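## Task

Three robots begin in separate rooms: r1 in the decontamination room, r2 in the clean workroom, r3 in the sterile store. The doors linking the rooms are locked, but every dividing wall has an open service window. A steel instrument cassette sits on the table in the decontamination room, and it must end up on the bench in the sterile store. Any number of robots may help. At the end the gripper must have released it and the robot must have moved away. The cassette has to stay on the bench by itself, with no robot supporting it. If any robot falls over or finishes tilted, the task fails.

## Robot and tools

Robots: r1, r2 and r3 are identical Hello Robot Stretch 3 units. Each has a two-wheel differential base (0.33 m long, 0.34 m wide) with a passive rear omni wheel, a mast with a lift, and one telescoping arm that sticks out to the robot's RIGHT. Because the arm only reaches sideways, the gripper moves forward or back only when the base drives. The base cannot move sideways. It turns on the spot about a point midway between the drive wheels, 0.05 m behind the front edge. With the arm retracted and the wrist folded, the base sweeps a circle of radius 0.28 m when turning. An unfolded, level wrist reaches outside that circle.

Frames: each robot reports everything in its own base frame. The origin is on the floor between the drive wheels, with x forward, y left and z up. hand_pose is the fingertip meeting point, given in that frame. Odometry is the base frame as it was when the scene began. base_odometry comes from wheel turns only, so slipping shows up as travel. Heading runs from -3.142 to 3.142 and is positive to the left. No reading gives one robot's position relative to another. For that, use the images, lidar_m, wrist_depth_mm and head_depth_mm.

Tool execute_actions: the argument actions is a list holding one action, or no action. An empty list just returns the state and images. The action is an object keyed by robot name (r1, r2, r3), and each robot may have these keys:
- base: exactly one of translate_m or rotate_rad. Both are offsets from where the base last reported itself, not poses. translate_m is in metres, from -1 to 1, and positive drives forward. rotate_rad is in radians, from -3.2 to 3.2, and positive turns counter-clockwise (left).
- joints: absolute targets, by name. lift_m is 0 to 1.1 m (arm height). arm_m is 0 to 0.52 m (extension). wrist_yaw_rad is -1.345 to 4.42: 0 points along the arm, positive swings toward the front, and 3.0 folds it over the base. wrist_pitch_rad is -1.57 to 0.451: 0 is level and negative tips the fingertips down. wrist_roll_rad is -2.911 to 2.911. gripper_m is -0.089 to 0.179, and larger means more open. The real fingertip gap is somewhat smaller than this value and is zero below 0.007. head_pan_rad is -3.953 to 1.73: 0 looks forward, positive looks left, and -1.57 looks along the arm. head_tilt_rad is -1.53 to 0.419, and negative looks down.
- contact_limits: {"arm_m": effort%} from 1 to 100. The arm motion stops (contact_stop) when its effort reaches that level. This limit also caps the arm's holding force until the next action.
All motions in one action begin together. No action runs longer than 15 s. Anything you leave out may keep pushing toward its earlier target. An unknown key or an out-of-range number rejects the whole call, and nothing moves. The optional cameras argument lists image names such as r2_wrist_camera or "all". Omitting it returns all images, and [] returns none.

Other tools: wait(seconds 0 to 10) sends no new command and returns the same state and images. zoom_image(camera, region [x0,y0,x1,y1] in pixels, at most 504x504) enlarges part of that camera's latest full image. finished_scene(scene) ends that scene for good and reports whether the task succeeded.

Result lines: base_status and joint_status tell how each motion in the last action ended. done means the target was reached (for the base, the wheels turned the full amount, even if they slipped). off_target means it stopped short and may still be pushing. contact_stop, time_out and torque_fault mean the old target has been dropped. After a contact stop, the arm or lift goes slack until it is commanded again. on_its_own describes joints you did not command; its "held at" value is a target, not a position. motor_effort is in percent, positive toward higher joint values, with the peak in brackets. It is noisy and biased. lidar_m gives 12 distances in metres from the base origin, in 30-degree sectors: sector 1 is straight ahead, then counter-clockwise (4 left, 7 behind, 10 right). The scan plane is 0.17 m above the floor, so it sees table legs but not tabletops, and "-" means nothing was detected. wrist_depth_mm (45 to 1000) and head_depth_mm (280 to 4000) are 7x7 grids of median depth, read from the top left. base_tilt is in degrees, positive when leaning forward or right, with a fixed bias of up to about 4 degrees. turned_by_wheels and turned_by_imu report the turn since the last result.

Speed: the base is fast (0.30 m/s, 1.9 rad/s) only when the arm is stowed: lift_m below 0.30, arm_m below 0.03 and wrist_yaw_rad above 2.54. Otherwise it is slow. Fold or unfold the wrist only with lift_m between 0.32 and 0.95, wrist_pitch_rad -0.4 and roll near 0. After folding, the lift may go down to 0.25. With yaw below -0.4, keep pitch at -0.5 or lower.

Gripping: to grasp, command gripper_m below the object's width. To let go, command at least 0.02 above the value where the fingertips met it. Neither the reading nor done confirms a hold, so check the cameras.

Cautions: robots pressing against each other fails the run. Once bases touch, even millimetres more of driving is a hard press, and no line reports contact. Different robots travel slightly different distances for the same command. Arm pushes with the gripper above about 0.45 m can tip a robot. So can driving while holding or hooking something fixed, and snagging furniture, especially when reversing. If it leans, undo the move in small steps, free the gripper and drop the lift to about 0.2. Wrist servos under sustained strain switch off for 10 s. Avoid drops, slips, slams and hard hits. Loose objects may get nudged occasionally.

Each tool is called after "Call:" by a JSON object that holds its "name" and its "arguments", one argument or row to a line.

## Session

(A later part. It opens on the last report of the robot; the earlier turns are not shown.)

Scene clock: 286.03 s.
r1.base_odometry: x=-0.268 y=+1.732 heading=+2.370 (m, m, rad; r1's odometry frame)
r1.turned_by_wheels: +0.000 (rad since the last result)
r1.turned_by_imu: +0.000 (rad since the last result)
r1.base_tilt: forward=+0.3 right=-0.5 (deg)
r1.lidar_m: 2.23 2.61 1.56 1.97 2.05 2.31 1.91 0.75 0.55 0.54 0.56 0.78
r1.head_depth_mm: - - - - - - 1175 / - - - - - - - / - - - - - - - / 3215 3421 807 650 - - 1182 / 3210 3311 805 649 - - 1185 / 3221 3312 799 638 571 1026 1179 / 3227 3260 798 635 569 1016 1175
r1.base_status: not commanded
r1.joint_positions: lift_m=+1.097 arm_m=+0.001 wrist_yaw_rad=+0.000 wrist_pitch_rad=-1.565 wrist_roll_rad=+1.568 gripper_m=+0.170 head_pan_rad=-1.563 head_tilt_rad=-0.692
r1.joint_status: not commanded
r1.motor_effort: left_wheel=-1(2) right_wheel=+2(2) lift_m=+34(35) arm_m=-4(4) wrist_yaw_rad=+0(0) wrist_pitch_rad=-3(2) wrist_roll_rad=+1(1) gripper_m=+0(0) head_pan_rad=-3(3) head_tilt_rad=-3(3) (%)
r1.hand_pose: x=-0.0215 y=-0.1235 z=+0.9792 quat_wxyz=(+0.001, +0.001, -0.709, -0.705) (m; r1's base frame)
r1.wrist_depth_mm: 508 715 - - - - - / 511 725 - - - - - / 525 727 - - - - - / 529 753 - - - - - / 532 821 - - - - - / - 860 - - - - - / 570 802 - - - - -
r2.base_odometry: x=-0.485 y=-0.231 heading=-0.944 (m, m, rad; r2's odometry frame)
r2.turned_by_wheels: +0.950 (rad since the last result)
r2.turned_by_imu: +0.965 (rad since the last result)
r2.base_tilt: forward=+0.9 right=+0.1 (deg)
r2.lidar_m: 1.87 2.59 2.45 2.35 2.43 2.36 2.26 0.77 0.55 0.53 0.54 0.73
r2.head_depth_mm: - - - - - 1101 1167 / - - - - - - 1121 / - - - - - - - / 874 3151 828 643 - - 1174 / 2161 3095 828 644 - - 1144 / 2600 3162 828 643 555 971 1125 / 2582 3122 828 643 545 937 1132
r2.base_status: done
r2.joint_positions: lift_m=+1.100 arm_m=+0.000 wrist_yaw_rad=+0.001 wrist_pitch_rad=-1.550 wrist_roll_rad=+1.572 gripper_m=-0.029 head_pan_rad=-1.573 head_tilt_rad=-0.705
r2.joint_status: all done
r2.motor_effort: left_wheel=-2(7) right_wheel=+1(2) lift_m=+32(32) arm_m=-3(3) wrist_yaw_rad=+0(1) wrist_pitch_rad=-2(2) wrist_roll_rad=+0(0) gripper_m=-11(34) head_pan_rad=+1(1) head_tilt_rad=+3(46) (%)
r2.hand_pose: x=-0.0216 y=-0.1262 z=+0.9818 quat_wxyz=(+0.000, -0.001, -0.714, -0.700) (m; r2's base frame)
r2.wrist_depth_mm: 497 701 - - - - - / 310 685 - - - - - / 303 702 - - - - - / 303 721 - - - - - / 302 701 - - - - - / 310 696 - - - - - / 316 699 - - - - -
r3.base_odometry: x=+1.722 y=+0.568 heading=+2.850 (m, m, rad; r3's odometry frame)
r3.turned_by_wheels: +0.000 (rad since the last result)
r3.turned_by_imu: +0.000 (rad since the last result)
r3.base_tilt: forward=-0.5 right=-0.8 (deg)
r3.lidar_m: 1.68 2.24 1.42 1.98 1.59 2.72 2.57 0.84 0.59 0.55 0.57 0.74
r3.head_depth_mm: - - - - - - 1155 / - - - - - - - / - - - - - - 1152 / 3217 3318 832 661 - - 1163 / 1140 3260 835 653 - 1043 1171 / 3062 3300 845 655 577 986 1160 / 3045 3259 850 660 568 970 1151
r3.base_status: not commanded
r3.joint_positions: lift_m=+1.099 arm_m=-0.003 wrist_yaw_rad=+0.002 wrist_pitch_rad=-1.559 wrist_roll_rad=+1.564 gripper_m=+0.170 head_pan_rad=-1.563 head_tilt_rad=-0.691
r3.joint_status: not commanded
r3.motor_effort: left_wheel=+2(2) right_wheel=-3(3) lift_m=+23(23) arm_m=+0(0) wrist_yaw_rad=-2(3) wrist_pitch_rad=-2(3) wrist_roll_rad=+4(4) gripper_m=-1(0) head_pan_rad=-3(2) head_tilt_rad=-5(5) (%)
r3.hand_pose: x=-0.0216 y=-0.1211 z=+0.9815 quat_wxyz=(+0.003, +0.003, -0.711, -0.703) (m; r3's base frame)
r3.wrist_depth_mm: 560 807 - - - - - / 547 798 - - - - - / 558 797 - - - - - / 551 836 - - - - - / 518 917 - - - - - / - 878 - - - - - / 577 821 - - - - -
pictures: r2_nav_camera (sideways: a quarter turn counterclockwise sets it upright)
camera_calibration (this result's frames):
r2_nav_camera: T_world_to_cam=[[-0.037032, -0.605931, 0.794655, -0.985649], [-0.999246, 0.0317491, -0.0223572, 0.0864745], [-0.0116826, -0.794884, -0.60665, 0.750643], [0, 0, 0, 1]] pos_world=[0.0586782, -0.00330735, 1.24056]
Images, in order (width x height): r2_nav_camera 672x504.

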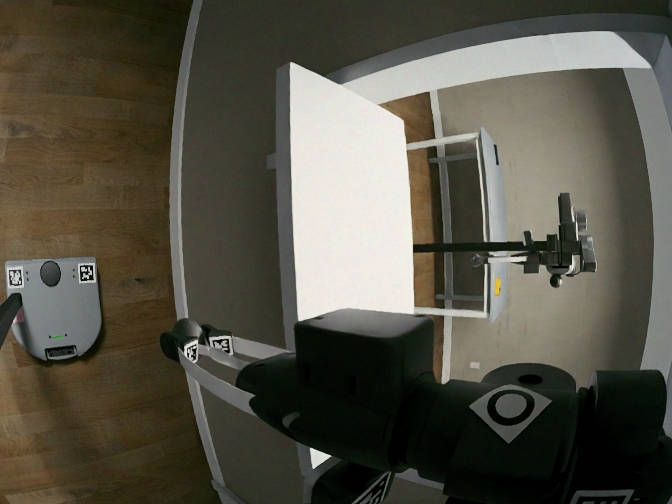

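Call:
{"name": "execute_actions", "arguments": {
  "actions": [
    {"r2":{"base":{"rotate_rad":-0.95},"joints":{"gripper_m":0.17}}}
  ],
  "cameras": []
}}

Call:
{"name": "execute_actions", "arguments": {
  "actions": [
    {"r2":{"base":{"translate_m":-1.0},"joints":{"lift_m":0.4}}}
  ],
  "cameras": []
}}

Call:
{"name": "execute_actions", "arguments": {
  "actions": [
    {"r2":{"base":{"translate_m":-1.0}}}
  ],
  "cameras": []
}}

Call:
{"name": "execute_actions", "arguments": {
  "actions": [
    {"r2":{"base":{"translate_m":-0.2}}}
  ],
  "cameras": []
}}

Call:
{"name": "execute_actions", "arguments": {
  "actions": [
    {"r2":{"base":{"rotate_rad":-2.19},"joints":{"arm_m":0.21}}}
  ],
  "cameras": ["r2_wrist_camera"]
}}

Scene clock: 293.57 s.
r1.base_odometry: x=-0.268 y=+1.732 heading=+2.370 (m, m, rad; r1's odometry frame)
r1.turned_by_wheels: +0.000 (rad since the last result)
r1.turned_by_imu: +0.000 (rad since the last result)
r1.base_tilt: forward=+0.4 right=-0.5 (deg)
r1.lidar_m: 2.24 2.60 1.56 1.97 2.05 2.32 1.91 0.75 0.56 0.54 0.56 0.78
r1.head_depth_mm: - - - - - - 1172 / - - - - - - - / - - - - - - - / 3188 3317 805 651 - - 1184 / 3205 3309 804 648 - - 1184 / 3233 3290 800 637 571 1026 1184 / 3229 3280 798 636 569 1014 1186
r1.base_status: not commanded
r1.joint_positions: lift_m=+1.097 arm_m=+0.001 wrist_yaw_rad=+0.000 wrist_pitch_rad=-1.565 wrist_roll_rad=+1.568 gripper_m=+0.170 head_pan_rad=-1.563 head_tilt_rad=-0.692
r1.joint_status: not commanded
r1.motor_effort: left_wheel=-1(1) right_wheel=+2(2) lift_m=+34(35) arm_m=-4(4) wrist_yaw_rad=+0(0) wrist_pitch_rad=-3(2) wrist_roll_rad=+1(1) gripper_m=-1(0) head_pan_rad=-4(4) head_tilt_rad=-3(3) (%)
r1.hand_pose: x=-0.0215 y=-0.1235 z=+0.9792 quat_wxyz=(+0.001, +0.001, -0.709, -0.705) (m; r1's base frame)
r1.wrist_depth_mm: 511 724 - - - - - / 524 728 - - - - - / 528 749 - - - - - / 526 746 - - - - - / 537 825 - - - - - / - 870 - - - - - / 564 811 - - - - -
r2.base_odometry: x=-0.485 y=-0.231 heading=-1.894 (m, m, rad; r2's odometry frame)
r2.turned_by_wheels: -0.950 (rad since the last result)
r2.turned_by_imu: -0.964 (rad since the last result)
r2.base_tilt: forward=+0.9 right=+0.0 (deg)
r2.lidar_m: 0.56 0.80 2.51 2.67 2.40 2.35 2.49 2.31 1.59 0.70 0.54 0.53
r2.head_depth_mm: - - - - - 1301 1173 / - - - - - - 1147 / - - - - - - - / 828 924 1032 1196 - - 1152 / 734 809 909 1036 - - 1158 / 644 705 777 665 955 1103 1145 / 571 620 692 643 797 931 1051
r2.base_status: done
r2.joint_positions: lift_m=+1.100 arm_m=+0.000 wrist_yaw_rad=+0.001 wrist_pitch_rad=-1.550 wrist_roll_rad=+1.572 gripper_m=+0.170 head_pan_rad=-1.573 head_tilt_rad=-0.704
r2.joint_status: all done
r2.motor_effort: left_wheel=+2(6) right_wheel=-2(4) lift_m=+32(31) arm_m=-3(3) wrist_yaw_rad=+0(0) wrist_pitch_rad=-2(2) wrist_roll_rad=+0(0) gripper_m=+0(87) head_pan_rad=+1(2) head_tilt_rad=+3(4) (%)
r2.hand_pose: x=-0.0216 y=-0.1262 z=+0.9818 quat_wxyz=(+0.000, -0.001, -0.714, -0.700) (m; r2's base frame)
r2.wrist_depth_mm: - - - - - - - / - - - - - - - / - - - - - - - / 861 - - - - - - / 724 937 - - - - - / 615 795 966 - - - - / 536 624 782 - - - -
r3.base_odometry: x=+1.722 y=+0.568 heading=+2.850 (m, m, rad; r3's odometry frame)
r3.turned_by_wheels: +0.000 (rad since the last result)
r3.turned_by_imu: +0.001 (rad since the last result)
r3.base_tilt: forward=-0.5 right=-0.8 (deg)
r3.lidar_m: 1.68 2.25 1.43 1.98 1.59 2.71 2.57 0.84 0.58 0.55 0.57 0.74
r3.head_depth_mm: - - - - - - 1160 / - - - - - - - / - - - - - - 1143 / 3029 3304 831 657 - - 1161 / 3044 3368 836 654 - 1040 1164 / 3036 3301 843 654 579 985 1158 / 3009 3236 852 660 567 967 1148
r3.base_status: not commanded
r3.joint_positions: lift_m=+1.099 arm_m=-0.003 wrist_yaw_rad=+0.002 wrist_pitch_rad=-1.559 wrist_roll_rad=+1.564 gripper_m=+0.170 head_pan_rad=-1.563 head_tilt_rad=-0.691
r3.joint_status: not commanded
r3.motor_effort: left_wheel=+2(2) right_wheel=-3(3) lift_m=+23(23) arm_m=+0(0) wrist_yaw_rad=-2(3) wrist_pitch_rad=-2(3) wrist_roll_rad=+4(4) gripper_m=+0(0) head_pan_rad=-3(2) head_tilt_rad=-6(5) (%)
r3.hand_pose: x=-0.0216 y=-0.1211 z=+0.9815 quat_wxyz=(+0.003, +0.003, -0.711, -0.703) (m; r3's base frame)
r3.wrist_depth_mm: 556 799 - - - - - / 552 816 - - - - - / 560 804 - - - - - / 552 830 - - - - - / 518 903 - - - - - / - 882 - - - - - / 571 824 - - - - -
pictures: none
No camera images: the call's "cameras" was empty. Leave "cameras" out to get every camera's image.

Scene clock: 304.73 s.
r1.base_odometry: x=-0.268 y=+1.732 heading=+2.370 (m, m, rad; r1's odometry frame)
r1.turned_by_wheels: +0.000 (rad since the last result)
r1.turned_by_imu: +0.001 (rad since the last result)
r1.base_tilt: forward=+0.4 right=-0.5 (deg)
r1.lidar_m: 2.23 2.60 1.56 1.97 2.05 2.31 1.91 0.75 0.56 0.54 0.56 0.78
r1.head_depth_mm: - - - - - - 1175 / - - - - - - - / - - - - - - - / 3187 3409 805 651 - - 1182 / 3225 3312 804 649 - - 1181 / 3233 3290 799 639 571 1031 1180 / 3278 3292 796 635 569 1012 1179
r1.base_status: not commanded
r1.joint_positions: lift_m=+1.097 arm_m=+0.001 wrist_yaw_rad=+0.000 wrist_pitch_rad=-1.565 wrist_roll_rad=+1.568 gripper_m=+0.170 head_pan_rad=-1.563 head_tilt_rad=-0.692
r1.joint_status: not commanded
r1.motor_effort: left_wheel=-1(2) right_wheel=+2(2) lift_m=+35(35) arm_m=-4(4) wrist_yaw_rad=+0(0) wrist_pitch_rad=-2(3) wrist_roll_rad=+1(1) gripper_m=+0(1) head_pan_rad=-4(4) head_tilt_rad=-4(3) (%)
r1.hand_pose: x=-0.0215 y=-0.1235 z=+0.9792 quat_wxyz=(+0.001, +0.001, -0.709, -0.705) (m; r1's base frame)
r1.wrist_depth_mm: 509 700 - - - - - / 522 736 - - - - - / 523 742 - - - - - / 541 766 - - - - - / 540 836 - - - - - / - 872 - - - - - / 561 792 - - - - -
r2.base_odometry: x=-0.167 y=+0.717 heading=-1.894 (m, m, rad; r2's odometry frame)
r2.turned_by_wheels: +0.000 (rad since the last result)
r2.turned_by_imu: +0.001 (rad since the last result)
r2.base_tilt: forward=+0.7 right=+0.1 (deg)
r2.lidar_m: 1.45 2.09 3.08 2.02 1.55 1.51 1.57 1.74 1.70 1.80 1.39 1.36
r2.head_depth_mm: 1457 1608 1781 1921 1585 1350 1170 / 1530 1710 1909 1933 1579 1339 1166 / 1616 1805 2051 1943 1587 1340 1169 / 1715 1923 2209 1939 1587 1356 1169 / 1802 2053 2262 1943 1585 1351 1170 / 1687 1849 2047 1939 1587 1339 1168 / 1499 1633 1777 1875 1584 1351 1168
r2.base_status: done
r2.joint_positions: lift_m=+0.400 arm_m=+0.000 wrist_yaw_rad=+0.001 wrist_pitch_rad=-1.550 wrist_roll_rad=+1.572 gripper_m=+0.170 head_pan_rad=-1.573 head_tilt_rad=-0.704
r2.joint_status: all done
r2.motor_effort: left_wheel=+3(4) right_wheel=-2(4) lift_m=+22(26) arm_m=-3(3) wrist_yaw_rad=+0(1) wrist_pitch_rad=-2(2) wrist_roll_rad=+0(1) gripper_m=+1(0) head_pan_rad=+2(1) head_tilt_rad=+3(4) (%)
r2.hand_pose: x=-0.0216 y=-0.1262 z=+0.2822 quat_wxyz=(+0.000, -0.001, -0.714, -0.700) (m; r2's base frame)
r2.wrist_depth_mm: 425 427 419 - - - - / 439 437 436 - - - - / 452 451 443 - - - - / 458 457 458 - - - - / 475 467 468 - - - - / 491 482 478 474 473 463 463 / 510 492 491 489 483 483 465
r3.base_odometry: x=+1.722 y=+0.568 heading=+2.850 (m, m, rad; r3's odometry frame)
r3.turned_by_wheels: +0.000 (rad since the last result)
r3.turned_by_imu: +0.001 (rad since the last result)
r3.base_tilt: forward=-0.5 right=-0.7 (deg)
r3.lidar_m: 1.68 2.25 1.42 1.98 1.60 2.72 2.58 0.84 0.58 0.55 0.57 0.74
r3.head_depth_mm: - - - - - - 1160 / - - - - - - - / - - - - - - 1150 / 3118 3308 834 657 - - 1169 / 3078 3323 832 651 - 1034 1163 / 3029 3293 845 655 580 983 1154 / 2975 3086 852 660 568 967 1152
r3.base_status: not commanded
r3.joint_positions: lift_m=+1.099 arm_m=-0.003 wrist_yaw_rad=+0.002 wrist_pitch_rad=-1.559 wrist_roll_rad=+1.564 gripper_m=+0.170 head_pan_rad=-1.563 head_tilt_rad=-0.691
r3.joint_status: not commanded
r3.motor_effort: left_wheel=+3(2) right_wheel=-2(3) lift_m=+23(23) arm_m=+0(0) wrist_yaw_rad=-2(2) wrist_pitch_rad=-3(2) wrist_roll_rad=+4(4) gripper_m=+0(0) head_pan_rad=-2(3) head_tilt_rad=-5(5) (%)
r3.hand_pose: x=-0.0216 y=-0.1211 z=+0.9815 quat_wxyz=(+0.003, +0.003, -0.711, -0.703) (m; r3's base frame)
r3.wrist_depth_mm: 554 813 - - - - - / 559 795 - - - - - / 559 817 - - - - - / 557 807 - - - - - / 522 908 - - - - - / - 880 - - - - - / 576 817 - - - - -
pictures: none
No camera images: the call's "cameras" was empty. Leave "cameras" out to get every camera's image.

Scene clock: 315.90 s.
r1.base_odometry: x=-0.268 y=+1.732 heading=+2.370 (m, m, rad; r1's odometry frame)
r1.turned_by_wheels: +0.000 (rad since the last result)
r1.turned_by_imu: +0.001 (rad since the last result)
r1.base_tilt: forward=+0.3 right=-0.5 (deg)
r1.lidar_m: 2.23 2.60 1.56 1.97 2.05 2.31 1.91 0.75 0.56 0.54 0.56 0.78
r1.head_depth_mm: - - - - - - 1170 / - - - - - - - / - - - - - - - / 3224 3384 808 653 - - 1188 / 3224 3320 802 650 - - 1188 / 3232 3279 800 638 570 1024 1184 / 3207 3257 797 635 569 1015 1179
r1.base_status: not commanded
r1.joint_positions: lift_m=+1.097 arm_m=+0.001 wrist_yaw_rad=+0.000 wrist_pitch_rad=-1.565 wrist_roll_rad=+1.568 gripper_m=+0.170 head_pan_rad=-1.563 head_tilt_rad=-0.692
r1.joint_status: not commanded
r1.motor_effort: left_wheel=-1(1) right_wheel=+2(2) lift_m=+34(34) arm_m=-3(4) wrist_yaw_rad=+0(0) wrist_pitch_rad=-3(2) wrist_roll_rad=+1(1) gripper_m=-1(0) head_pan_rad=-4(3) head_tilt_rad=-4(3) (%)
r1.hand_pose: x=-0.0215 y=-0.1235 z=+0.9792 quat_wxyz=(+0.001, +0.001, -0.709, -0.705) (m; r1's base frame)
r1.wrist_depth_mm: 507 704 - - - - - / 525 734 - - - - - / 527 751 - - - - - / 532 766 - - - - - / 536 863 - - - - - / - 872 - - - - - / 567 795 - - - - -
r2.base_odometry: x=+0.150 y=+1.665 heading=-1.894 (m, m, rad; r2's odometry frame)
r2.turned_by_wheels: +0.000 (rad since the last result)
r2.turned_by_imu: +0.001 (rad since the last result)
r2.base_tilt: forward=+0.8 right=+0.1 (deg)
r2.lidar_m: 2.33 3.37 2.11 0.90 0.69 0.65 0.69 1.00 1.14 1.21 1.74 2.17
r2.head_depth_mm: 968 1068 1193 1357 1525 1341 1163 / 1015 1133 1266 1453 1570 1343 1167 / 1074 1198 1375 1567 1593 1353 1165 / 1136 1277 1465 1710 1584 1351 1164 / 1205 1364 1600 1830 1591 1346 1164 / 1286 1474 1725 1911 1594 1349 1168 / 1372 1587 1904 1937 1595 1344 1171
r2.base_status: done
r2.joint_positions: lift_m=+0.400 arm_m=+0.000 wrist_yaw_rad=+0.001 wrist_pitch_rad=-1.550 wrist_roll_rad=+1.572 gripper_m=+0.170 head_pan_rad=-1.573 head_tilt_rad=-0.704
r2.joint_status: not commanded
r2.motor_effort: left_wheel=+2(4) right_wheel=-2(5) lift_m=+21(21) arm_m=-3(3) wrist_yaw_rad=-1(0) wrist_pitch_rad=-2(2) wrist_roll_rad=-1(1) gripper_m=+0(1) head_pan_rad=+2(1) head_tilt_rad=+3(3) (%)
r2.hand_pose: x=-0.0216 y=-0.1262 z=+0.2822 quat_wxyz=(+0.000, -0.001, -0.714, -0.700) (m; r2's base frame)
r2.wrist_depth_mm: 422 428 427 - - - - / 434 435 437 - - - - / 445 440 438 - - - - / 460 459 447 - - - - / 482 471 462 - - - - / 482 476 472 476 474 477 457 / 503 492 488 486 483 476 477
r3.base_odometry: x=+1.722 y=+0.568 heading=+2.850 (m, m, rad; r3's odometry frame)
r3.turned_by_wheels: +0.000 (rad since the last result)
r3.turned_by_imu: +0.001 (rad since the last result)
r3.base_tilt: forward=-0.4 right=-0.7 (deg)
r3.lidar_m: 1.68 2.25 1.42 1.98 1.60 2.72 2.57 0.84 0.58 0.55 0.56 0.74
r3.head_depth_mm: - - - - - - 1154 / - - - - - - - / - - - - - - 1147 / 3157 3342 825 658 - - 1164 / 3056 3316 840 653 - 1033 1164 / 3035 3352 841 654 578 985 1160 / 3062 3268 852 658 567 965 1155
r3.base_status: not commanded
r3.joint_positions: lift_m=+1.099 arm_m=-0.003 wrist_yaw_rad=+0.002 wrist_pitch_rad=-1.559 wrist_roll_rad=+1.564 gripper_m=+0.170 head_pan_rad=-1.563 head_tilt_rad=-0.691
r3.joint_status: not commanded
r3.motor_effort: left_wheel=+3(2) right_wheel=-3(3) lift_m=+23(23) arm_m=+0(0) wrist_yaw_rad=-2(2) wrist_pitch_rad=-3(3) wrist_roll_rad=+4(4) gripper_m=+0(0) head_pan_rad=-2(2) head_tilt_rad=-6(5) (%)
r3.hand_pose: x=-0.0216 y=-0.1211 z=+0.9815 quat_wxyz=(+0.003, +0.003, -0.711, -0.703) (m; r3's base frame)
r3.wrist_depth_mm: 548 804 - - - - - / 560 811 - - - - - / 549 807 - - - - - / 552 823 - - - - - / 512 943 - - - - - / - 876 - - - - - / 570 815 - - - - -
pictures: none
No camera images: the call's "cameras" was empty. Leave "cameras" out to get every camera's image.

Scene clock: 319.07 s.
r1.base_odometry: x=-0.268 y=+1.732 heading=+2.370 (m, m, rad; r1's odometry frame)
r1.turned_by_wheels: +0.000 (rad since the last result)
r1.turned_by_imu: +0.000 (rad since the last result)
r1.base_tilt: forward=+0.4 right=-0.5 (deg)
r1.lidar_m: 2.24 2.60 1.56 1.97 2.05 2.31 1.91 0.75 0.56 0.54 0.56 0.78
r1.head_depth_mm: - - - - - - 1170 / - - - - - - - / - - - - - - - / 3216 3478 806 651 - - 1189 / 3207 3311 803 651 - - 1185 / 3238 3279 800 638 571 1027 1182 / 3229 3278 798 634 569 1016 1178
r1.base_status: not commanded
r1.joint_positions: lift_m=+1.097 arm_m=+0.001 wrist_yaw_rad=+0.000 wrist_pitch_rad=-1.565 wrist_roll_rad=+1.568 gripper_m=+0.170 head_pan_rad=-1.563 head_tilt_rad=-0.692
r1.joint_status: not commanded
r1.motor_effort: left_wheel=-1(1) right_wheel=+2(2) lift_m=+34(34) arm_m=-4(4) wrist_yaw_rad=+0(0) wrist_pitch_rad=-2(3) wrist_roll_rad=+1(1) gripper_m=-1(0) head_pan_rad=-4(4) head_tilt_rad=-3(3) (%)
r1.hand_pose: x=-0.0215 y=-0.1235 z=+0.9792 quat_wxyz=(+0.001, +0.001, -0.709, -0.705) (m; r1's base frame)
r1.wrist_depth_mm: 509 730 - - - - - / 521 727 - - - - - / 527 749 - - - - - / 529 752 - - - - - / 541 839 - - - - - / - 833 - - - - - / 556 827 - - - - -
r2.base_odometry: x=+0.214 y=+1.855 heading=-1.894 (m, m, rad; r2's odometry frame)
r2.turned_by_wheels: +0.000 (rad since the last result)
r2.turned_by_imu: +0.000 (rad since the last result)
r2.base_tilt: forward=+0.6 right=+0.1 (deg)
r2.lidar_m: 2.51 3.61 1.59 0.68 0.49 0.49 0.52 0.75 1.01 1.09 1.57 2.34
r2.head_depth_mm: 867 958 1073 1216 1417 1343 1167 / 912 1012 1141 1313 1496 1343 1169 / 967 1080 1222 1423 1551 1341 1169 / 1023 1152 1317 1561 1593 1345 1165 / 1080 1228 1426 1687 1595 1338 1174 / 1152 1317 1551 1814 1586 1350 1165 / 1231 1433 1689 1893 1596 1344 1171
r2.base_status: done
r2.joint_positions: lift_m=+0.400 arm_m=+0.000 wrist_yaw_rad=+0.001 wrist_pitch_rad=-1.550 wrist_roll_rad=+1.572 gripper_m=+0.170 head_pan_rad=-1.573 head_tilt_rad=-0.704
r2.joint_status: not commanded
r2.motor_effort: left_wheel=+3(2) right_wheel=-1(6) lift_m=+21(22) arm_m=-2(3) wrist_yaw_rad=+0(1) wrist_pitch_rad=-2(2) wrist_roll_rad=+0(0) gripper_m=+0(0) head_pan_rad=+1(1) head_tilt_rad=+4(3) (%)
r2.hand_pose: x=-0.0216 y=-0.1262 z=+0.2822 quat_wxyz=(+0.000, -0.001, -0.714, -0.700) (m; r2's base frame)
r2.wrist_depth_mm: 426 421 424 - - - - / 435 430 431 - - - - / 450 437 443 - - - - / 461 454 455 - - - - / 476 461 472 - - - - / 480 483 481 471 466 465 463 / 505 496 490 486 484 474 478
r3.base_odometry: x=+1.722 y=+0.568 heading=+2.850 (m, m, rad; r3's odometry frame)
r3.turned_by_wheels: +0.000 (rad since the last result)
r3.turned_by_imu: +0.000 (rad since the last result)
r3.base_tilt: forward=-0.4 right=-0.6 (deg)
r3.lidar_m: 1.68 2.25 1.42 1.98 1.59 2.72 2.57 0.84 0.59 0.55 0.56 0.74
r3.head_depth_mm: - - - - - - 1158 / - - - - - - - / - - - - - - 1143 / 3138 3326 831 655 - - 1163 / 3069 3331 838 651 - 1039 1163 / 3060 3293 844 654 579 987 1162 / 3031 3277 853 660 568 968 1156
r3.base_status: not commanded
r3.joint_positions: lift_m=+1.099 arm_m=-0.003 wrist_yaw_rad=+0.002 wrist_pitch_rad=-1.559 wrist_roll_rad=+1.564 gripper_m=+0.170 head_pan_rad=-1.563 head_tilt_rad=-0.691
r3.joint_status: not commanded
r3.motor_effort: left_wheel=+3(3) right_wheel=-3(3) lift_m=+23(23) arm_m=+0(0) wrist_yaw_rad=-2(2) wrist_pitch_rad=-3(3) wrist_roll_rad=+4(4) gripper_m=-1(0) head_pan_rad=-2(2) head_tilt_rad=-5(5) (%)
r3.hand_pose: x=-0.0216 y=-0.1211 z=+0.9815 quat_wxyz=(+0.003, +0.003, -0.711, -0.703) (m; r3's base frame)
r3.wrist_depth_mm: 554 802 - - - - - / 558 810 - - - - - / 559 809 - - - - - / 560 830 - - - - - / 511 921 - - - - - / - 887 - - - - - / 569 824 - - - - -
pictures: none
No camera images: the call's "cameras" was empty. Leave "cameras" out to get every camera's image.

Scene clock: 323.47 s.
r1.base_odometry: x=-0.268 y=+1.732 heading=+2.370 (m, m, rad; r1's odometry frame)
r1.turned_by_wheels: +0.000 (rad since the last result)
r1.turned_by_imu: +0.000 (rad since the last result)
r1.base_tilt: forward=+0.3 right=-0.5 (deg)
r1.lidar_m: 2.24 2.60 1.56 1.97 2.05 2.31 1.91 0.75 0.56 0.54 0.56 0.78
r1.head_depth_mm: - - - - - - 1170 / - - - - - - - / - - - - - - - / 3196 3415 805 651 - - 1186 / 3193 3323 803 651 - - 1185 / 3254 3307 798 638 570 1026 1183 / 3232 3276 796 635 569 1012 1175
r1.base_status: not commanded
r1.joint_positions: lift_m=+1.097 arm_m=+0.001 wrist_yaw_rad=+0.000 wrist_pitch_rad=-1.565 wrist_roll_rad=+1.568 gripper_m=+0.170 head_pan_rad=-1.563 head_tilt_rad=-0.692
r1.joint_status: not commanded
r1.motor_effort: left_wheel=-2(1) right_wheel=+2(2) lift_m=+34(34) arm_m=-4(3) wrist_yaw_rad=+0(0) wrist_pitch_rad=-3(3) wrist_roll_rad=+1(1) gripper_m=+0(0) head_pan_rad=-3(4) head_tilt_rad=-3(3) (%)
r1.hand_pose: x=-0.0215 y=-0.1235 z=+0.9792 quat_wxyz=(+0.001, +0.001, -0.709, -0.705) (m; r1's base frame)
r1.wrist_depth_mm: 510 705 - - - - - / 514 719 - - - - - / 523 741 - - - - - / 537 770 - - - - - / 539 836 - - - - - / - 864 - - - - - / 570 817 - - - - -
r2.base_odometry: x=+0.214 y=+1.855 heading=+2.199 (m, m, rad; r2's odometry frame)
r2.turned_by_wheels: -2.190 (rad since the last result)
r2.turned_by_imu: -2.224 (rad since the last result)
r2.base_tilt: forward=+0.9 right=+0.0 (deg)
r2.lidar_m: 1.01 1.06 1.40 2.34 2.44 3.23 2.42 0.76 0.53 0.49 0.50 0.67
r2.head_depth_mm: 421 476 549 647 792 1008 1163 / 389 446 526 625 775 985 1152 / 393 441 502 591 716 870 1123 / 393 444 507 583 720 879 1121 / 390 438 502 572 709 893 1130 / 386 434 496 569 699 872 1113 / 383 430 491 573 688 857 1103
r2.base_status: done
r2.joint_positions: lift_m=+0.400 arm_m=+0.210 wrist_yaw_rad=+0.001 wrist_pitch_rad=-1.550 wrist_roll_rad=+1.572 gripper_m=+0.170 head_pan_rad=-1.573 head_tilt_rad=-0.704
r2.joint_status: all done
r2.motor_effort: left_wheel=+1(8) right_wheel=-1(4) lift_m=+21(21) arm_m=+3(4) wrist_yaw_rad=+0(0) wrist_pitch_rad=-2(2) wrist_roll_rad=+0(1) gripper_m=-2(1) head_pan_rad=+1(1) head_tilt_rad=+3(3) (%)
r2.hand_pose: x=-0.0216 y=-0.3357 z=+0.2822 quat_wxyz=(+0.000, -0.001, -0.714, -0.700) (m; r2's base frame)
r2.wrist_depth_mm: 224 317 417 419 413 407 - / 189 277 431 423 427 - - / 190 259 433 412 430 - - / 197 278 443 419 443 - - / 196 293 460 429 464 - - / 188 315 476 469 469 459 462 / 204 276 485 479 479 475 479
r3.base_odometry: x=+1.722 y=+0.568 heading=+2.850 (m, m, rad; r3's odometry frame)
r3.turned_by_wheels: +0.000 (rad since the last result)
r3.turned_by_imu: +0.001 (rad since the last result)
r3.base_tilt: forward=-0.6 right=-0.5 (deg)
r3.lidar_m: 1.68 2.25 1.42 1.98 1.59 2.72 2.57 0.84 0.59 0.55 0.57 0.74
r3.head_depth_mm: - - - - - - 1153 / - - - - - - - / - - - - - - 1148 / 3114 3298 832 656 - - 1158 / 3037 3370 836 654 - 1038 1167 / 3049 3288 845 656 579 985 1158 / 2979 3279 854 658 568 972 1152
r3.base_status: not commanded
r3.joint_positions: lift_m=+1.099 arm_m=-0.003 wrist_yaw_rad=+0.002 wrist_pitch_rad=-1.559 wrist_roll_rad=+1.564 gripper_m=+0.170 head_pan_rad=-1.563 head_tilt_rad=-0.691
r3.joint_status: not commanded
r3.motor_effort: left_wheel=+2(2) right_wheel=-3(3) lift_m=+23(23) arm_m=+0(0) wrist_yaw_rad=-2(3) wrist_pitch_rad=-3(3) wrist_roll_rad=+4(4) gripper_m=-1(1) head_pan_rad=-3(3) head_tilt_rad=-5(5) (%)
r3.hand_pose: x=-0.0216 y=-0.1211 z=+0.9815 quat_wxyz=(+0.003, +0.003, -0.711, -0.703) (m; r3's base frame)
r3.wrist_depth_mm: 547 802 - - - - - / 557 821 - - - - - / 561 794 - - - - - / 561 795 - - - - - / 529 915 - - - - - / - 872 - - - - - / 566 834 - - - - -
pictures: r2_wrist_camera
camera_calibration (this result's frames):
r2_wrist_camera: T_world_to_cam=[[0.0129239, 0.998567, -0.0519228, 0.355508], [0.99003, -0.0054948, 0.140749, 0.0199697], [0.140262, -0.0532242, -0.988683, 0.432939], [0, 0, 0, 1]] pos_world=[-0.0850903, -0.331847, 0.443688]
Images, in order (width x height): r2_wrist_camera 644x364.

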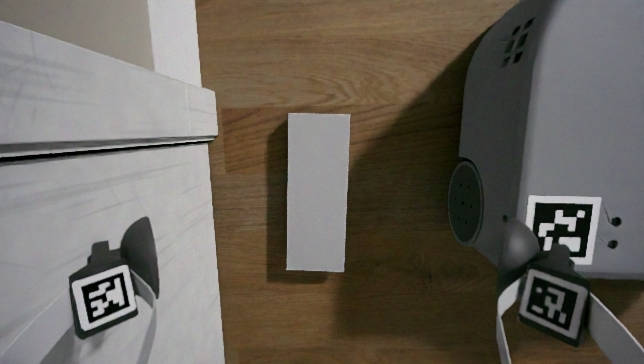

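Call:
{"name": "execute_actions", "arguments": {
  "actions": [
    {"r2":{"joints":{"arm_m":0.225,"lift_m":0.125}}}
  ],
  "cameras": []
}}

Call:
{"name": "execute_actions", "arguments": {
  "actions": [
    {"r2":{"joints":{"gripper_m":-0.04}}}
  ],
  "cameras": []
}}

Call:
{"name": "execute_actions", "arguments": {
  "actions": [
    {"r2":{"joints":{"gripper_m":-0.03,"lift_m":0.4}}}
  ],
  "cameras": []
}}

Scene clock: 331.23 s.
r1.base_odometry: x=-0.268 y=+1.732 heading=+2.370 (m, m, rad; r1's odometry frame)
r1.turned_by_wheels: +0.000 (rad since the last result)
r1.turned_by_imu: +0.000 (rad since the last result)
r1.base_tilt: forward=+0.4 right=-0.6 (deg)
r1.lidar_m: 2.23 2.61 1.56 1.97 2.05 2.31 1.91 0.75 0.56 0.54 0.56 0.78
r1.head_depth_mm: - - - - - - 1172 / - - - - - - - / - - - - - - - / 3196 3386 807 650 - - 1182 / 3198 3324 803 650 - - 1183 / 3215 3293 801 638 570 1025 1183 / 3220 3276 796 635 568 1016 1182
r1.base_status: not commanded
r1.joint_positions: lift_m=+1.097 arm_m=+0.001 wrist_yaw_rad=+0.000 wrist_pitch_rad=-1.565 wrist_roll_rad=+1.568 gripper_m=+0.170 head_pan_rad=-1.563 head_tilt_rad=-0.692
r1.joint_status: not commanded
r1.motor_effort: left_wheel=-1(1) right_wheel=+2(2) lift_m=+34(34) arm_m=-4(4) wrist_yaw_rad=-1(0) wrist_pitch_rad=-2(2) wrist_roll_rad=+1(1) gripper_m=+0(1) head_pan_rad=-4(4) head_tilt_rad=-4(3) (%)
r1.hand_pose: x=-0.0215 y=-0.1235 z=+0.9792 quat_wxyz=(+0.001, +0.001, -0.709, -0.705) (m; r1's base frame)
r1.wrist_depth_mm: 508 714 - - - - - / 512 713 - - - - - / 526 730 - - - - - / 536 748 - - - - - / 547 853 - - - - - / - 851 - - - - - / 560 806 - - - - -
r2.base_odometry: x=+0.214 y=+1.855 heading=+2.199 (m, m, rad; r2's odometry frame)
r2.turned_by_wheels: +0.000 (rad since the last result)
r2.turned_by_imu: +0.000 (rad since the last result)
r2.base_tilt: forward=+0.6 right=-0.1 (deg)
r2.lidar_m: 1.01 1.06 1.40 2.35 2.43 3.23 2.42 0.76 0.54 0.49 0.50 0.66
r2.head_depth_mm: 421 476 550 648 790 1005 1168 / 389 447 526 626 776 985 1151 / 394 441 502 591 717 935 1150 / 393 443 508 582 721 907 1112 / 390 437 501 568 711 889 1128 / 387 435 496 570 696 874 1113 / 383 430 490 572 686 857 1107
r2.base_status: not commanded
r2.joint_positions: lift_m=+0.125 arm_m=+0.225 wrist_yaw_rad=+0.001 wrist_pitch_rad=-1.551 wrist_roll_rad=+1.572 gripper_m=+0.170 head_pan_rad=-1.573 head_tilt_rad=-0.704
r2.joint_status: all done
r2.motor_effort: left_wheel=+2(2) right_wheel=-1(2) lift_m=+16(26) arm_m=+3(3) wrist_yaw_rad=+0(0) wrist_pitch_rad=-1(2) wrist_roll_rad=+0(0) gripper_m=-1(1) head_pan_rad=+1(2) head_tilt_rad=+4(3) (%)
r2.hand_pose: x=-0.0216 y=-0.3503 z=+0.0075 quat_wxyz=(+0.000, -0.001, -0.714, -0.700) (m; r2's base frame)
r2.wrist_depth_mm: 159 158 157 154 154 154 152 / 162 161 159 130 157 157 156 / 166 166 164 131 132 160 159 / 171 170 167 134 135 164 164 / 175 175 171 138 139 169 167 / - 179 176 143 172 173 171 / 185 185 181 145 178 178 178
r3.base_odometry: x=+1.722 y=+0.568 heading=+2.850 (m, m, rad; r3's odometry frame)
r3.turned_by_wheels: +0.000 (rad since the last result)
r3.turned_by_imu: +0.001 (rad since the last result)
r3.base_tilt: forward=-0.5 right=-0.7 (deg)
r3.lidar_m: 1.68 2.25 1.42 1.98 1.59 2.73 2.57 0.84 0.59 0.55 0.57 0.74
r3.head_depth_mm: - - - - - - 1158 / - - - - - - - / - - - - - - 1140 / 3176 3381 829 658 - - 1158 / 3042 3337 836 650 - 1039 1167 / 3073 3296 842 655 578 984 1157 / 3002 3255 854 658 568 967 1148
r3.base_status: not commanded
r3.joint_positions: lift_m=+1.099 arm_m=-0.003 wrist_yaw_rad=+0.002 wrist_pitch_rad=-1.559 wrist_roll_rad=+1.564 gripper_m=+0.170 head_pan_rad=-1.563 head_tilt_rad=-0.691
r3.joint_status: not commanded
r3.motor_effort: left_wheel=+3(2) right_wheel=-3(3) lift_m=+23(23) arm_m=+0(0) wrist_yaw_rad=-2(2) wrist_pitch_rad=-3(3) wrist_roll_rad=+4(4) gripper_m=+0(0) head_pan_rad=-3(2) head_tilt_rad=-6(5) (%)
r3.hand_pose: x=-0.0216 y=-0.1211 z=+0.9815 quat_wxyz=(+0.003, +0.003, -0.711, -0.703) (m; r3's base frame)
r3.wrist_depth_mm: 546 787 - - - - - / 544 795 - - - - - / 553 809 - - - - - / 560 828 - - - - - / 519 923 - - - - - / - 878 - - - - - / 572 806 - - - - -
pictures: none
No camera images: the call's "cameras" was empty. Leave "cameras" out to get every camera's image.

Scene clock: 333.83 s.
r1.base_odometry: x=-0.268 y=+1.732 heading=+2.370 (m, m, rad; r1's odometry frame)
r1.turned_by_wheels: +0.000 (rad since the last result)
r1.turned_by_imu: +0.000 (rad since the last result)
r1.base_tilt: forward=+0.4 right=-0.6 (deg)
r1.lidar_m: 2.24 2.60 1.56 1.97 2.05 2.31 1.91 0.75 0.56 0.54 0.56 0.78
r1.head_depth_mm: - - - - - - 1176 / - - - - - - - / - - - - - - - / 3187 3425 807 652 - - 1183 / 3230 3351 804 649 - - 1180 / 3224 3314 802 637 569 1024 1186 / 3227 3280 796 636 569 1015 1178
r1.base_status: not commanded
r1.joint_positions: lift_m=+1.097 arm_m=+0.001 wrist_yaw_rad=+0.000 wrist_pitch_rad=-1.565 wrist_roll_rad=+1.568 gripper_m=+0.170 head_pan_rad=-1.563 head_tilt_rad=-0.692
r1.joint_status: not commanded
r1.motor_effort: left_wheel=-1(1) right_wheel=+2(2) lift_m=+35(34) arm_m=-4(4) wrist_yaw_rad=-1(1) wrist_pitch_rad=-3(3) wrist_roll_rad=+1(1) gripper_m=+0(0) head_pan_rad=-3(4) head_tilt_rad=-3(3) (%)
r1.hand_pose: x=-0.0215 y=-0.1235 z=+0.9792 quat_wxyz=(+0.001, +0.001, -0.709, -0.705) (m; r1's base frame)
r1.wrist_depth_mm: 513 723 - - - - - / 520 716 - - - - - / 521 759 - - - - - / 531 772 - - - - - / 527 824 - - - - - / - 861 - - - - - / 569 800 - - - - -
r2.base_odometry: x=+0.214 y=+1.855 heading=+2.199 (m, m, rad; r2's odometry frame)
r2.turned_by_wheels: +0.000 (rad since the last result)
r2.turned_by_imu: +0.002 (rad since the last result)
r2.base_tilt: forward=+0.2 right=-1.1 (deg)
r2.lidar_m: 1.01 1.06 1.41 2.34 2.43 3.23 2.41 0.76 0.55 0.49 0.51 0.67
r2.head_depth_mm: 441 497 570 670 809 1019 1170 / 421 479 555 661 796 1002 1164 / 410 459 525 612 745 946 1153 / 413 465 531 618 739 922 1119 / 410 460 525 590 732 907 1137 / 407 456 519 593 718 890 1119 / 403 451 512 595 707 872 1124
r2.base_status: not commanded
r2.joint_positions: lift_m=+0.126 arm_m=+0.225 wrist_yaw_rad=+0.001 wrist_pitch_rad=-1.554 wrist_roll_rad=+1.572 gripper_m=-0.037 head_pan_rad=-1.573 head_tilt_rad=-0.704
r2.joint_status: all done
r2.on_its_own: lift_m is at rest, and its effort (-8) is outside its rest range (+1 to +81)
r2.motor_effort: left_wheel=+1(2) right_wheel=+0(2) lift_m=-8(16) arm_m=-1(3) wrist_yaw_rad=+0(0) wrist_pitch_rad=+0(1) wrist_roll_rad=+0(1) gripper_m=-70(100) head_pan_rad=+1(2) head_tilt_rad=+3(3) (%)
r2.hand_pose: x=-0.0216 y=-0.3501 z=+0.0086 quat_wxyz=(+0.000, -0.001, -0.713, -0.701) (m; r2's base frame)
r2.wrist_depth_mm: 169 169 166 164 162 161 158 / 169 175 172 140 166 164 163 / 172 178 175 142 141 169 167 / 183 184 181 147 146 174 172 / 186 190 153 151 149 179 177 / 183 194 156 154 153 183 183 / 181 200 197 159 189 189 187
r3.base_odometry: x=+1.722 y=+0.568 heading=+2.850 (m, m, rad; r3's odometry frame)
r3.turned_by_wheels: +0.000 (rad since the last result)
r3.turned_by_imu: +0.000 (rad since the last result)
r3.base_tilt: forward=-0.5 right=-0.7 (deg)
r3.lidar_m: 1.68 2.26 1.43 1.97 1.60 2.73 2.58 0.84 0.59 0.55 0.56 0.74
r3.head_depth_mm: - - - - - - 1155 / - - - - - - - / - - - - - - 1148 / 3122 3246 832 657 - - 1163 / 3127 3384 839 650 - 1034 1169 / 3030 3307 841 655 578 987 1156 / 2999 3261 852 660 568 964 1151
r3.base_status: not commanded
r3.joint_positions: lift_m=+1.099 arm_m=-0.003 wrist_yaw_rad=+0.002 wrist_pitch_rad=-1.559 wrist_roll_rad=+1.564 gripper_m=+0.170 head_pan_rad=-1.563 head_tilt_rad=-0.691
r3.joint_status: not commanded
r3.motor_effort: left_wheel=+3(3) right_wheel=-3(3) lift_m=+23(23) arm_m=+0(0) wrist_yaw_rad=-2(3) wrist_pitch_rad=-3(3) wrist_roll_rad=+4(4) gripper_m=+0(0) head_pan_rad=-2(2) head_tilt_rad=-5(6) (%)
r3.hand_pose: x=-0.0216 y=-0.1211 z=+0.9815 quat_wxyz=(+0.003, +0.003, -0.711, -0.703) (m; r3's base frame)
r3.wrist_depth_mm: 550 822 - - - - - / 548 813 - - - - - / 557 818 - - - - - / 541 820 - - - - - / 514 917 - - - - - / - 887 - - - - - / 566 822 - - - - -
pictures: none
No camera images: the call's "cameras" was empty. Leave "cameras" out to get every camera's image.

Scene clock: 337.17 s.
r1.base_odometry: x=-0.268 y=+1.732 heading=+2.370 (m, m, rad; r1's odometry frame)
r1.turned_by_wheels: +0.000 (rad since the last result)
r1.turned_by_imu: +0.000 (rad since the last result)
r1.base_tilt: forward=+0.4 right=-0.5 (deg)
r1.lidar_m: 2.23 2.60 1.56 1.98 2.05 2.31 1.91 0.75 0.55 0.54 0.56 0.78
r1.head_depth_mm: - - - - - - 1174 / - - - - - - - / - - - - - - - / 3208 3407 806 651 - - 1184 / 3206 3307 805 650 - - 1182 / 3204 3278 801 638 570 1024 1181 / 3226 3297 796 636 570 1015 1180
r1.base_status: not commanded
r1.joint_positions: lift_m=+1.097 arm_m=+0.001 wrist_yaw_rad=+0.000 wrist_pitch_rad=-1.565 wrist_roll_rad=+1.568 gripper_m=+0.170 head_pan_rad=-1.563 head_tilt_rad=-0.692
r1.joint_status: not commanded
r1.motor_effort: left_wheel=-1(2) right_wheel=+2(2) lift_m=+35(34) arm_m=-3(4) wrist_yaw_rad=+0(0) wrist_pitch_rad=-2(3) wrist_roll_rad=+1(1) gripper_m=-1(0) head_pan_rad=-4(4) head_tilt_rad=-3(3) (%)
r1.hand_pose: x=-0.0215 y=-0.1235 z=+0.9792 quat_wxyz=(+0.001, +0.001, -0.709, -0.705) (m; r1's base frame)
r1.wrist_depth_mm: 515 719 - - - - - / 519 737 - - - - - / 526 736 - - - - - / 539 767 - - - - - / 538 844 - - - - - / - 847 - - - - - / 555 804 - - - - -
r2.base_odometry: x=+0.214 y=+1.855 heading=+2.199 (m, m, rad; r2's odometry frame)
r2.turned_by_wheels: +0.000 (rad since the last result)
r2.turned_by_imu: -0.002 (rad since the last result)
r2.base_tilt: forward=+0.8 right=+0.1 (deg)
r2.lidar_m: 1.00 1.06 1.40 2.34 2.43 3.22 2.43 0.76 0.53 0.49 0.50 0.66
r2.head_depth_mm: 421 476 546 645 784 1002 1157 / 390 446 525 623 771 974 1154 / 393 441 501 589 712 833 870 / 392 443 505 581 715 870 871 / 389 437 500 569 705 884 1061 / 385 433 494 567 693 865 1106 / 382 428 489 569 680 847 1108
r2.base_status: not commanded
r2.joint_positions: lift_m=+0.400 arm_m=+0.225 wrist_yaw_rad=+0.000 wrist_pitch_rad=-1.548 wrist_roll_rad=+1.571 gripper_m=-0.013 head_pan_rad=-1.573 head_tilt_rad=-0.699
r2.joint_status: gripper_m off_target (ended at -0.013, target -0.030); the others done
r2.on_its_own: gripper_m is held at -0.015, not at your -0.030, by its stall guard, which is still easing
r2.motor_effort: left_wheel=+0(8) right_wheel=-1(10) lift_m=+34(36) arm_m=+0(1) wrist_yaw_rad=+0(1) wrist_pitch_rad=-3(4) wrist_roll_rad=+0(0) gripper_m=-33(51) head_pan_rad=+1(1) head_tilt_rad=+0(3) (%)
r2.hand_pose: x=-0.0215 y=-0.3516 z=+0.2817 quat_wxyz=(+0.000, +0.000, -0.715, -0.699) (m; r2's base frame)
r2.wrist_depth_mm: 196 291 417 418 415 408 - / 169 233 366 123 419 - - / 172 231 319 125 126 - - / 182 249 341 130 132 - - / 183 249 138 135 135 - - / 182 233 141 139 140 461 464 / 180 238 337 145 475 480 471
r3.base_odometry: x=+1.722 y=+0.568 heading=+2.850 (m, m, rad; r3's odometry frame)
r3.turned_by_wheels: +0.000 (rad since the last result)
r3.turned_by_imu: +0.000 (rad since the last result)
r3.base_tilt: forward=-0.5 right=-0.8 (deg)
r3.lidar_m: 1.68 2.25 1.42 1.98 1.59 2.72 2.57 0.84 0.59 0.55 0.57 0.74
r3.head_depth_mm: - - - - - - 1169 / - - - - - - - / - - - - - - 1150 / 3122 3367 830 658 - - 1166 / 3118 3361 838 653 - 1033 1165 / 3035 3314 842 654 580 988 1163 / 3070 3328 848 660 565 968 1152
r3.base_status: not commanded
r3.joint_positions: lift_m=+1.099 arm_m=-0.003 wrist_yaw_rad=+0.002 wrist_pitch_rad=-1.559 wrist_roll_rad=+1.564 gripper_m=+0.170 head_pan_rad=-1.563 head_tilt_rad=-0.691
r3.joint_status: not commanded
r3.motor_effort: left_wheel=+4(2) right_wheel=-3(3) lift_m=+23(23) arm_m=+0(0) wrist_yaw_rad=-2(2) wrist_pitch_rad=-2(3) wrist_roll_rad=+4(4) gripper_m=-1(1) head_pan_rad=-2(3) head_tilt_rad=-6(5) (%)
r3.hand_pose: x=-0.0216 y=-0.1211 z=+0.9815 quat_wxyz=(+0.003, +0.003, -0.711, -0.703) (m; r3's base frame)
r3.wrist_depth_mm: 555 825 - - - - - / 542 791 - - - - - / 565 819 - - - - - / 560 819 - - - - - / 519 922 - - - - - / - 851 - - - - - / 578 827 - - - - -
pictures: none
No camera images: the call's "cameras" was empty. Leave "cameras" out to get every camera's image.


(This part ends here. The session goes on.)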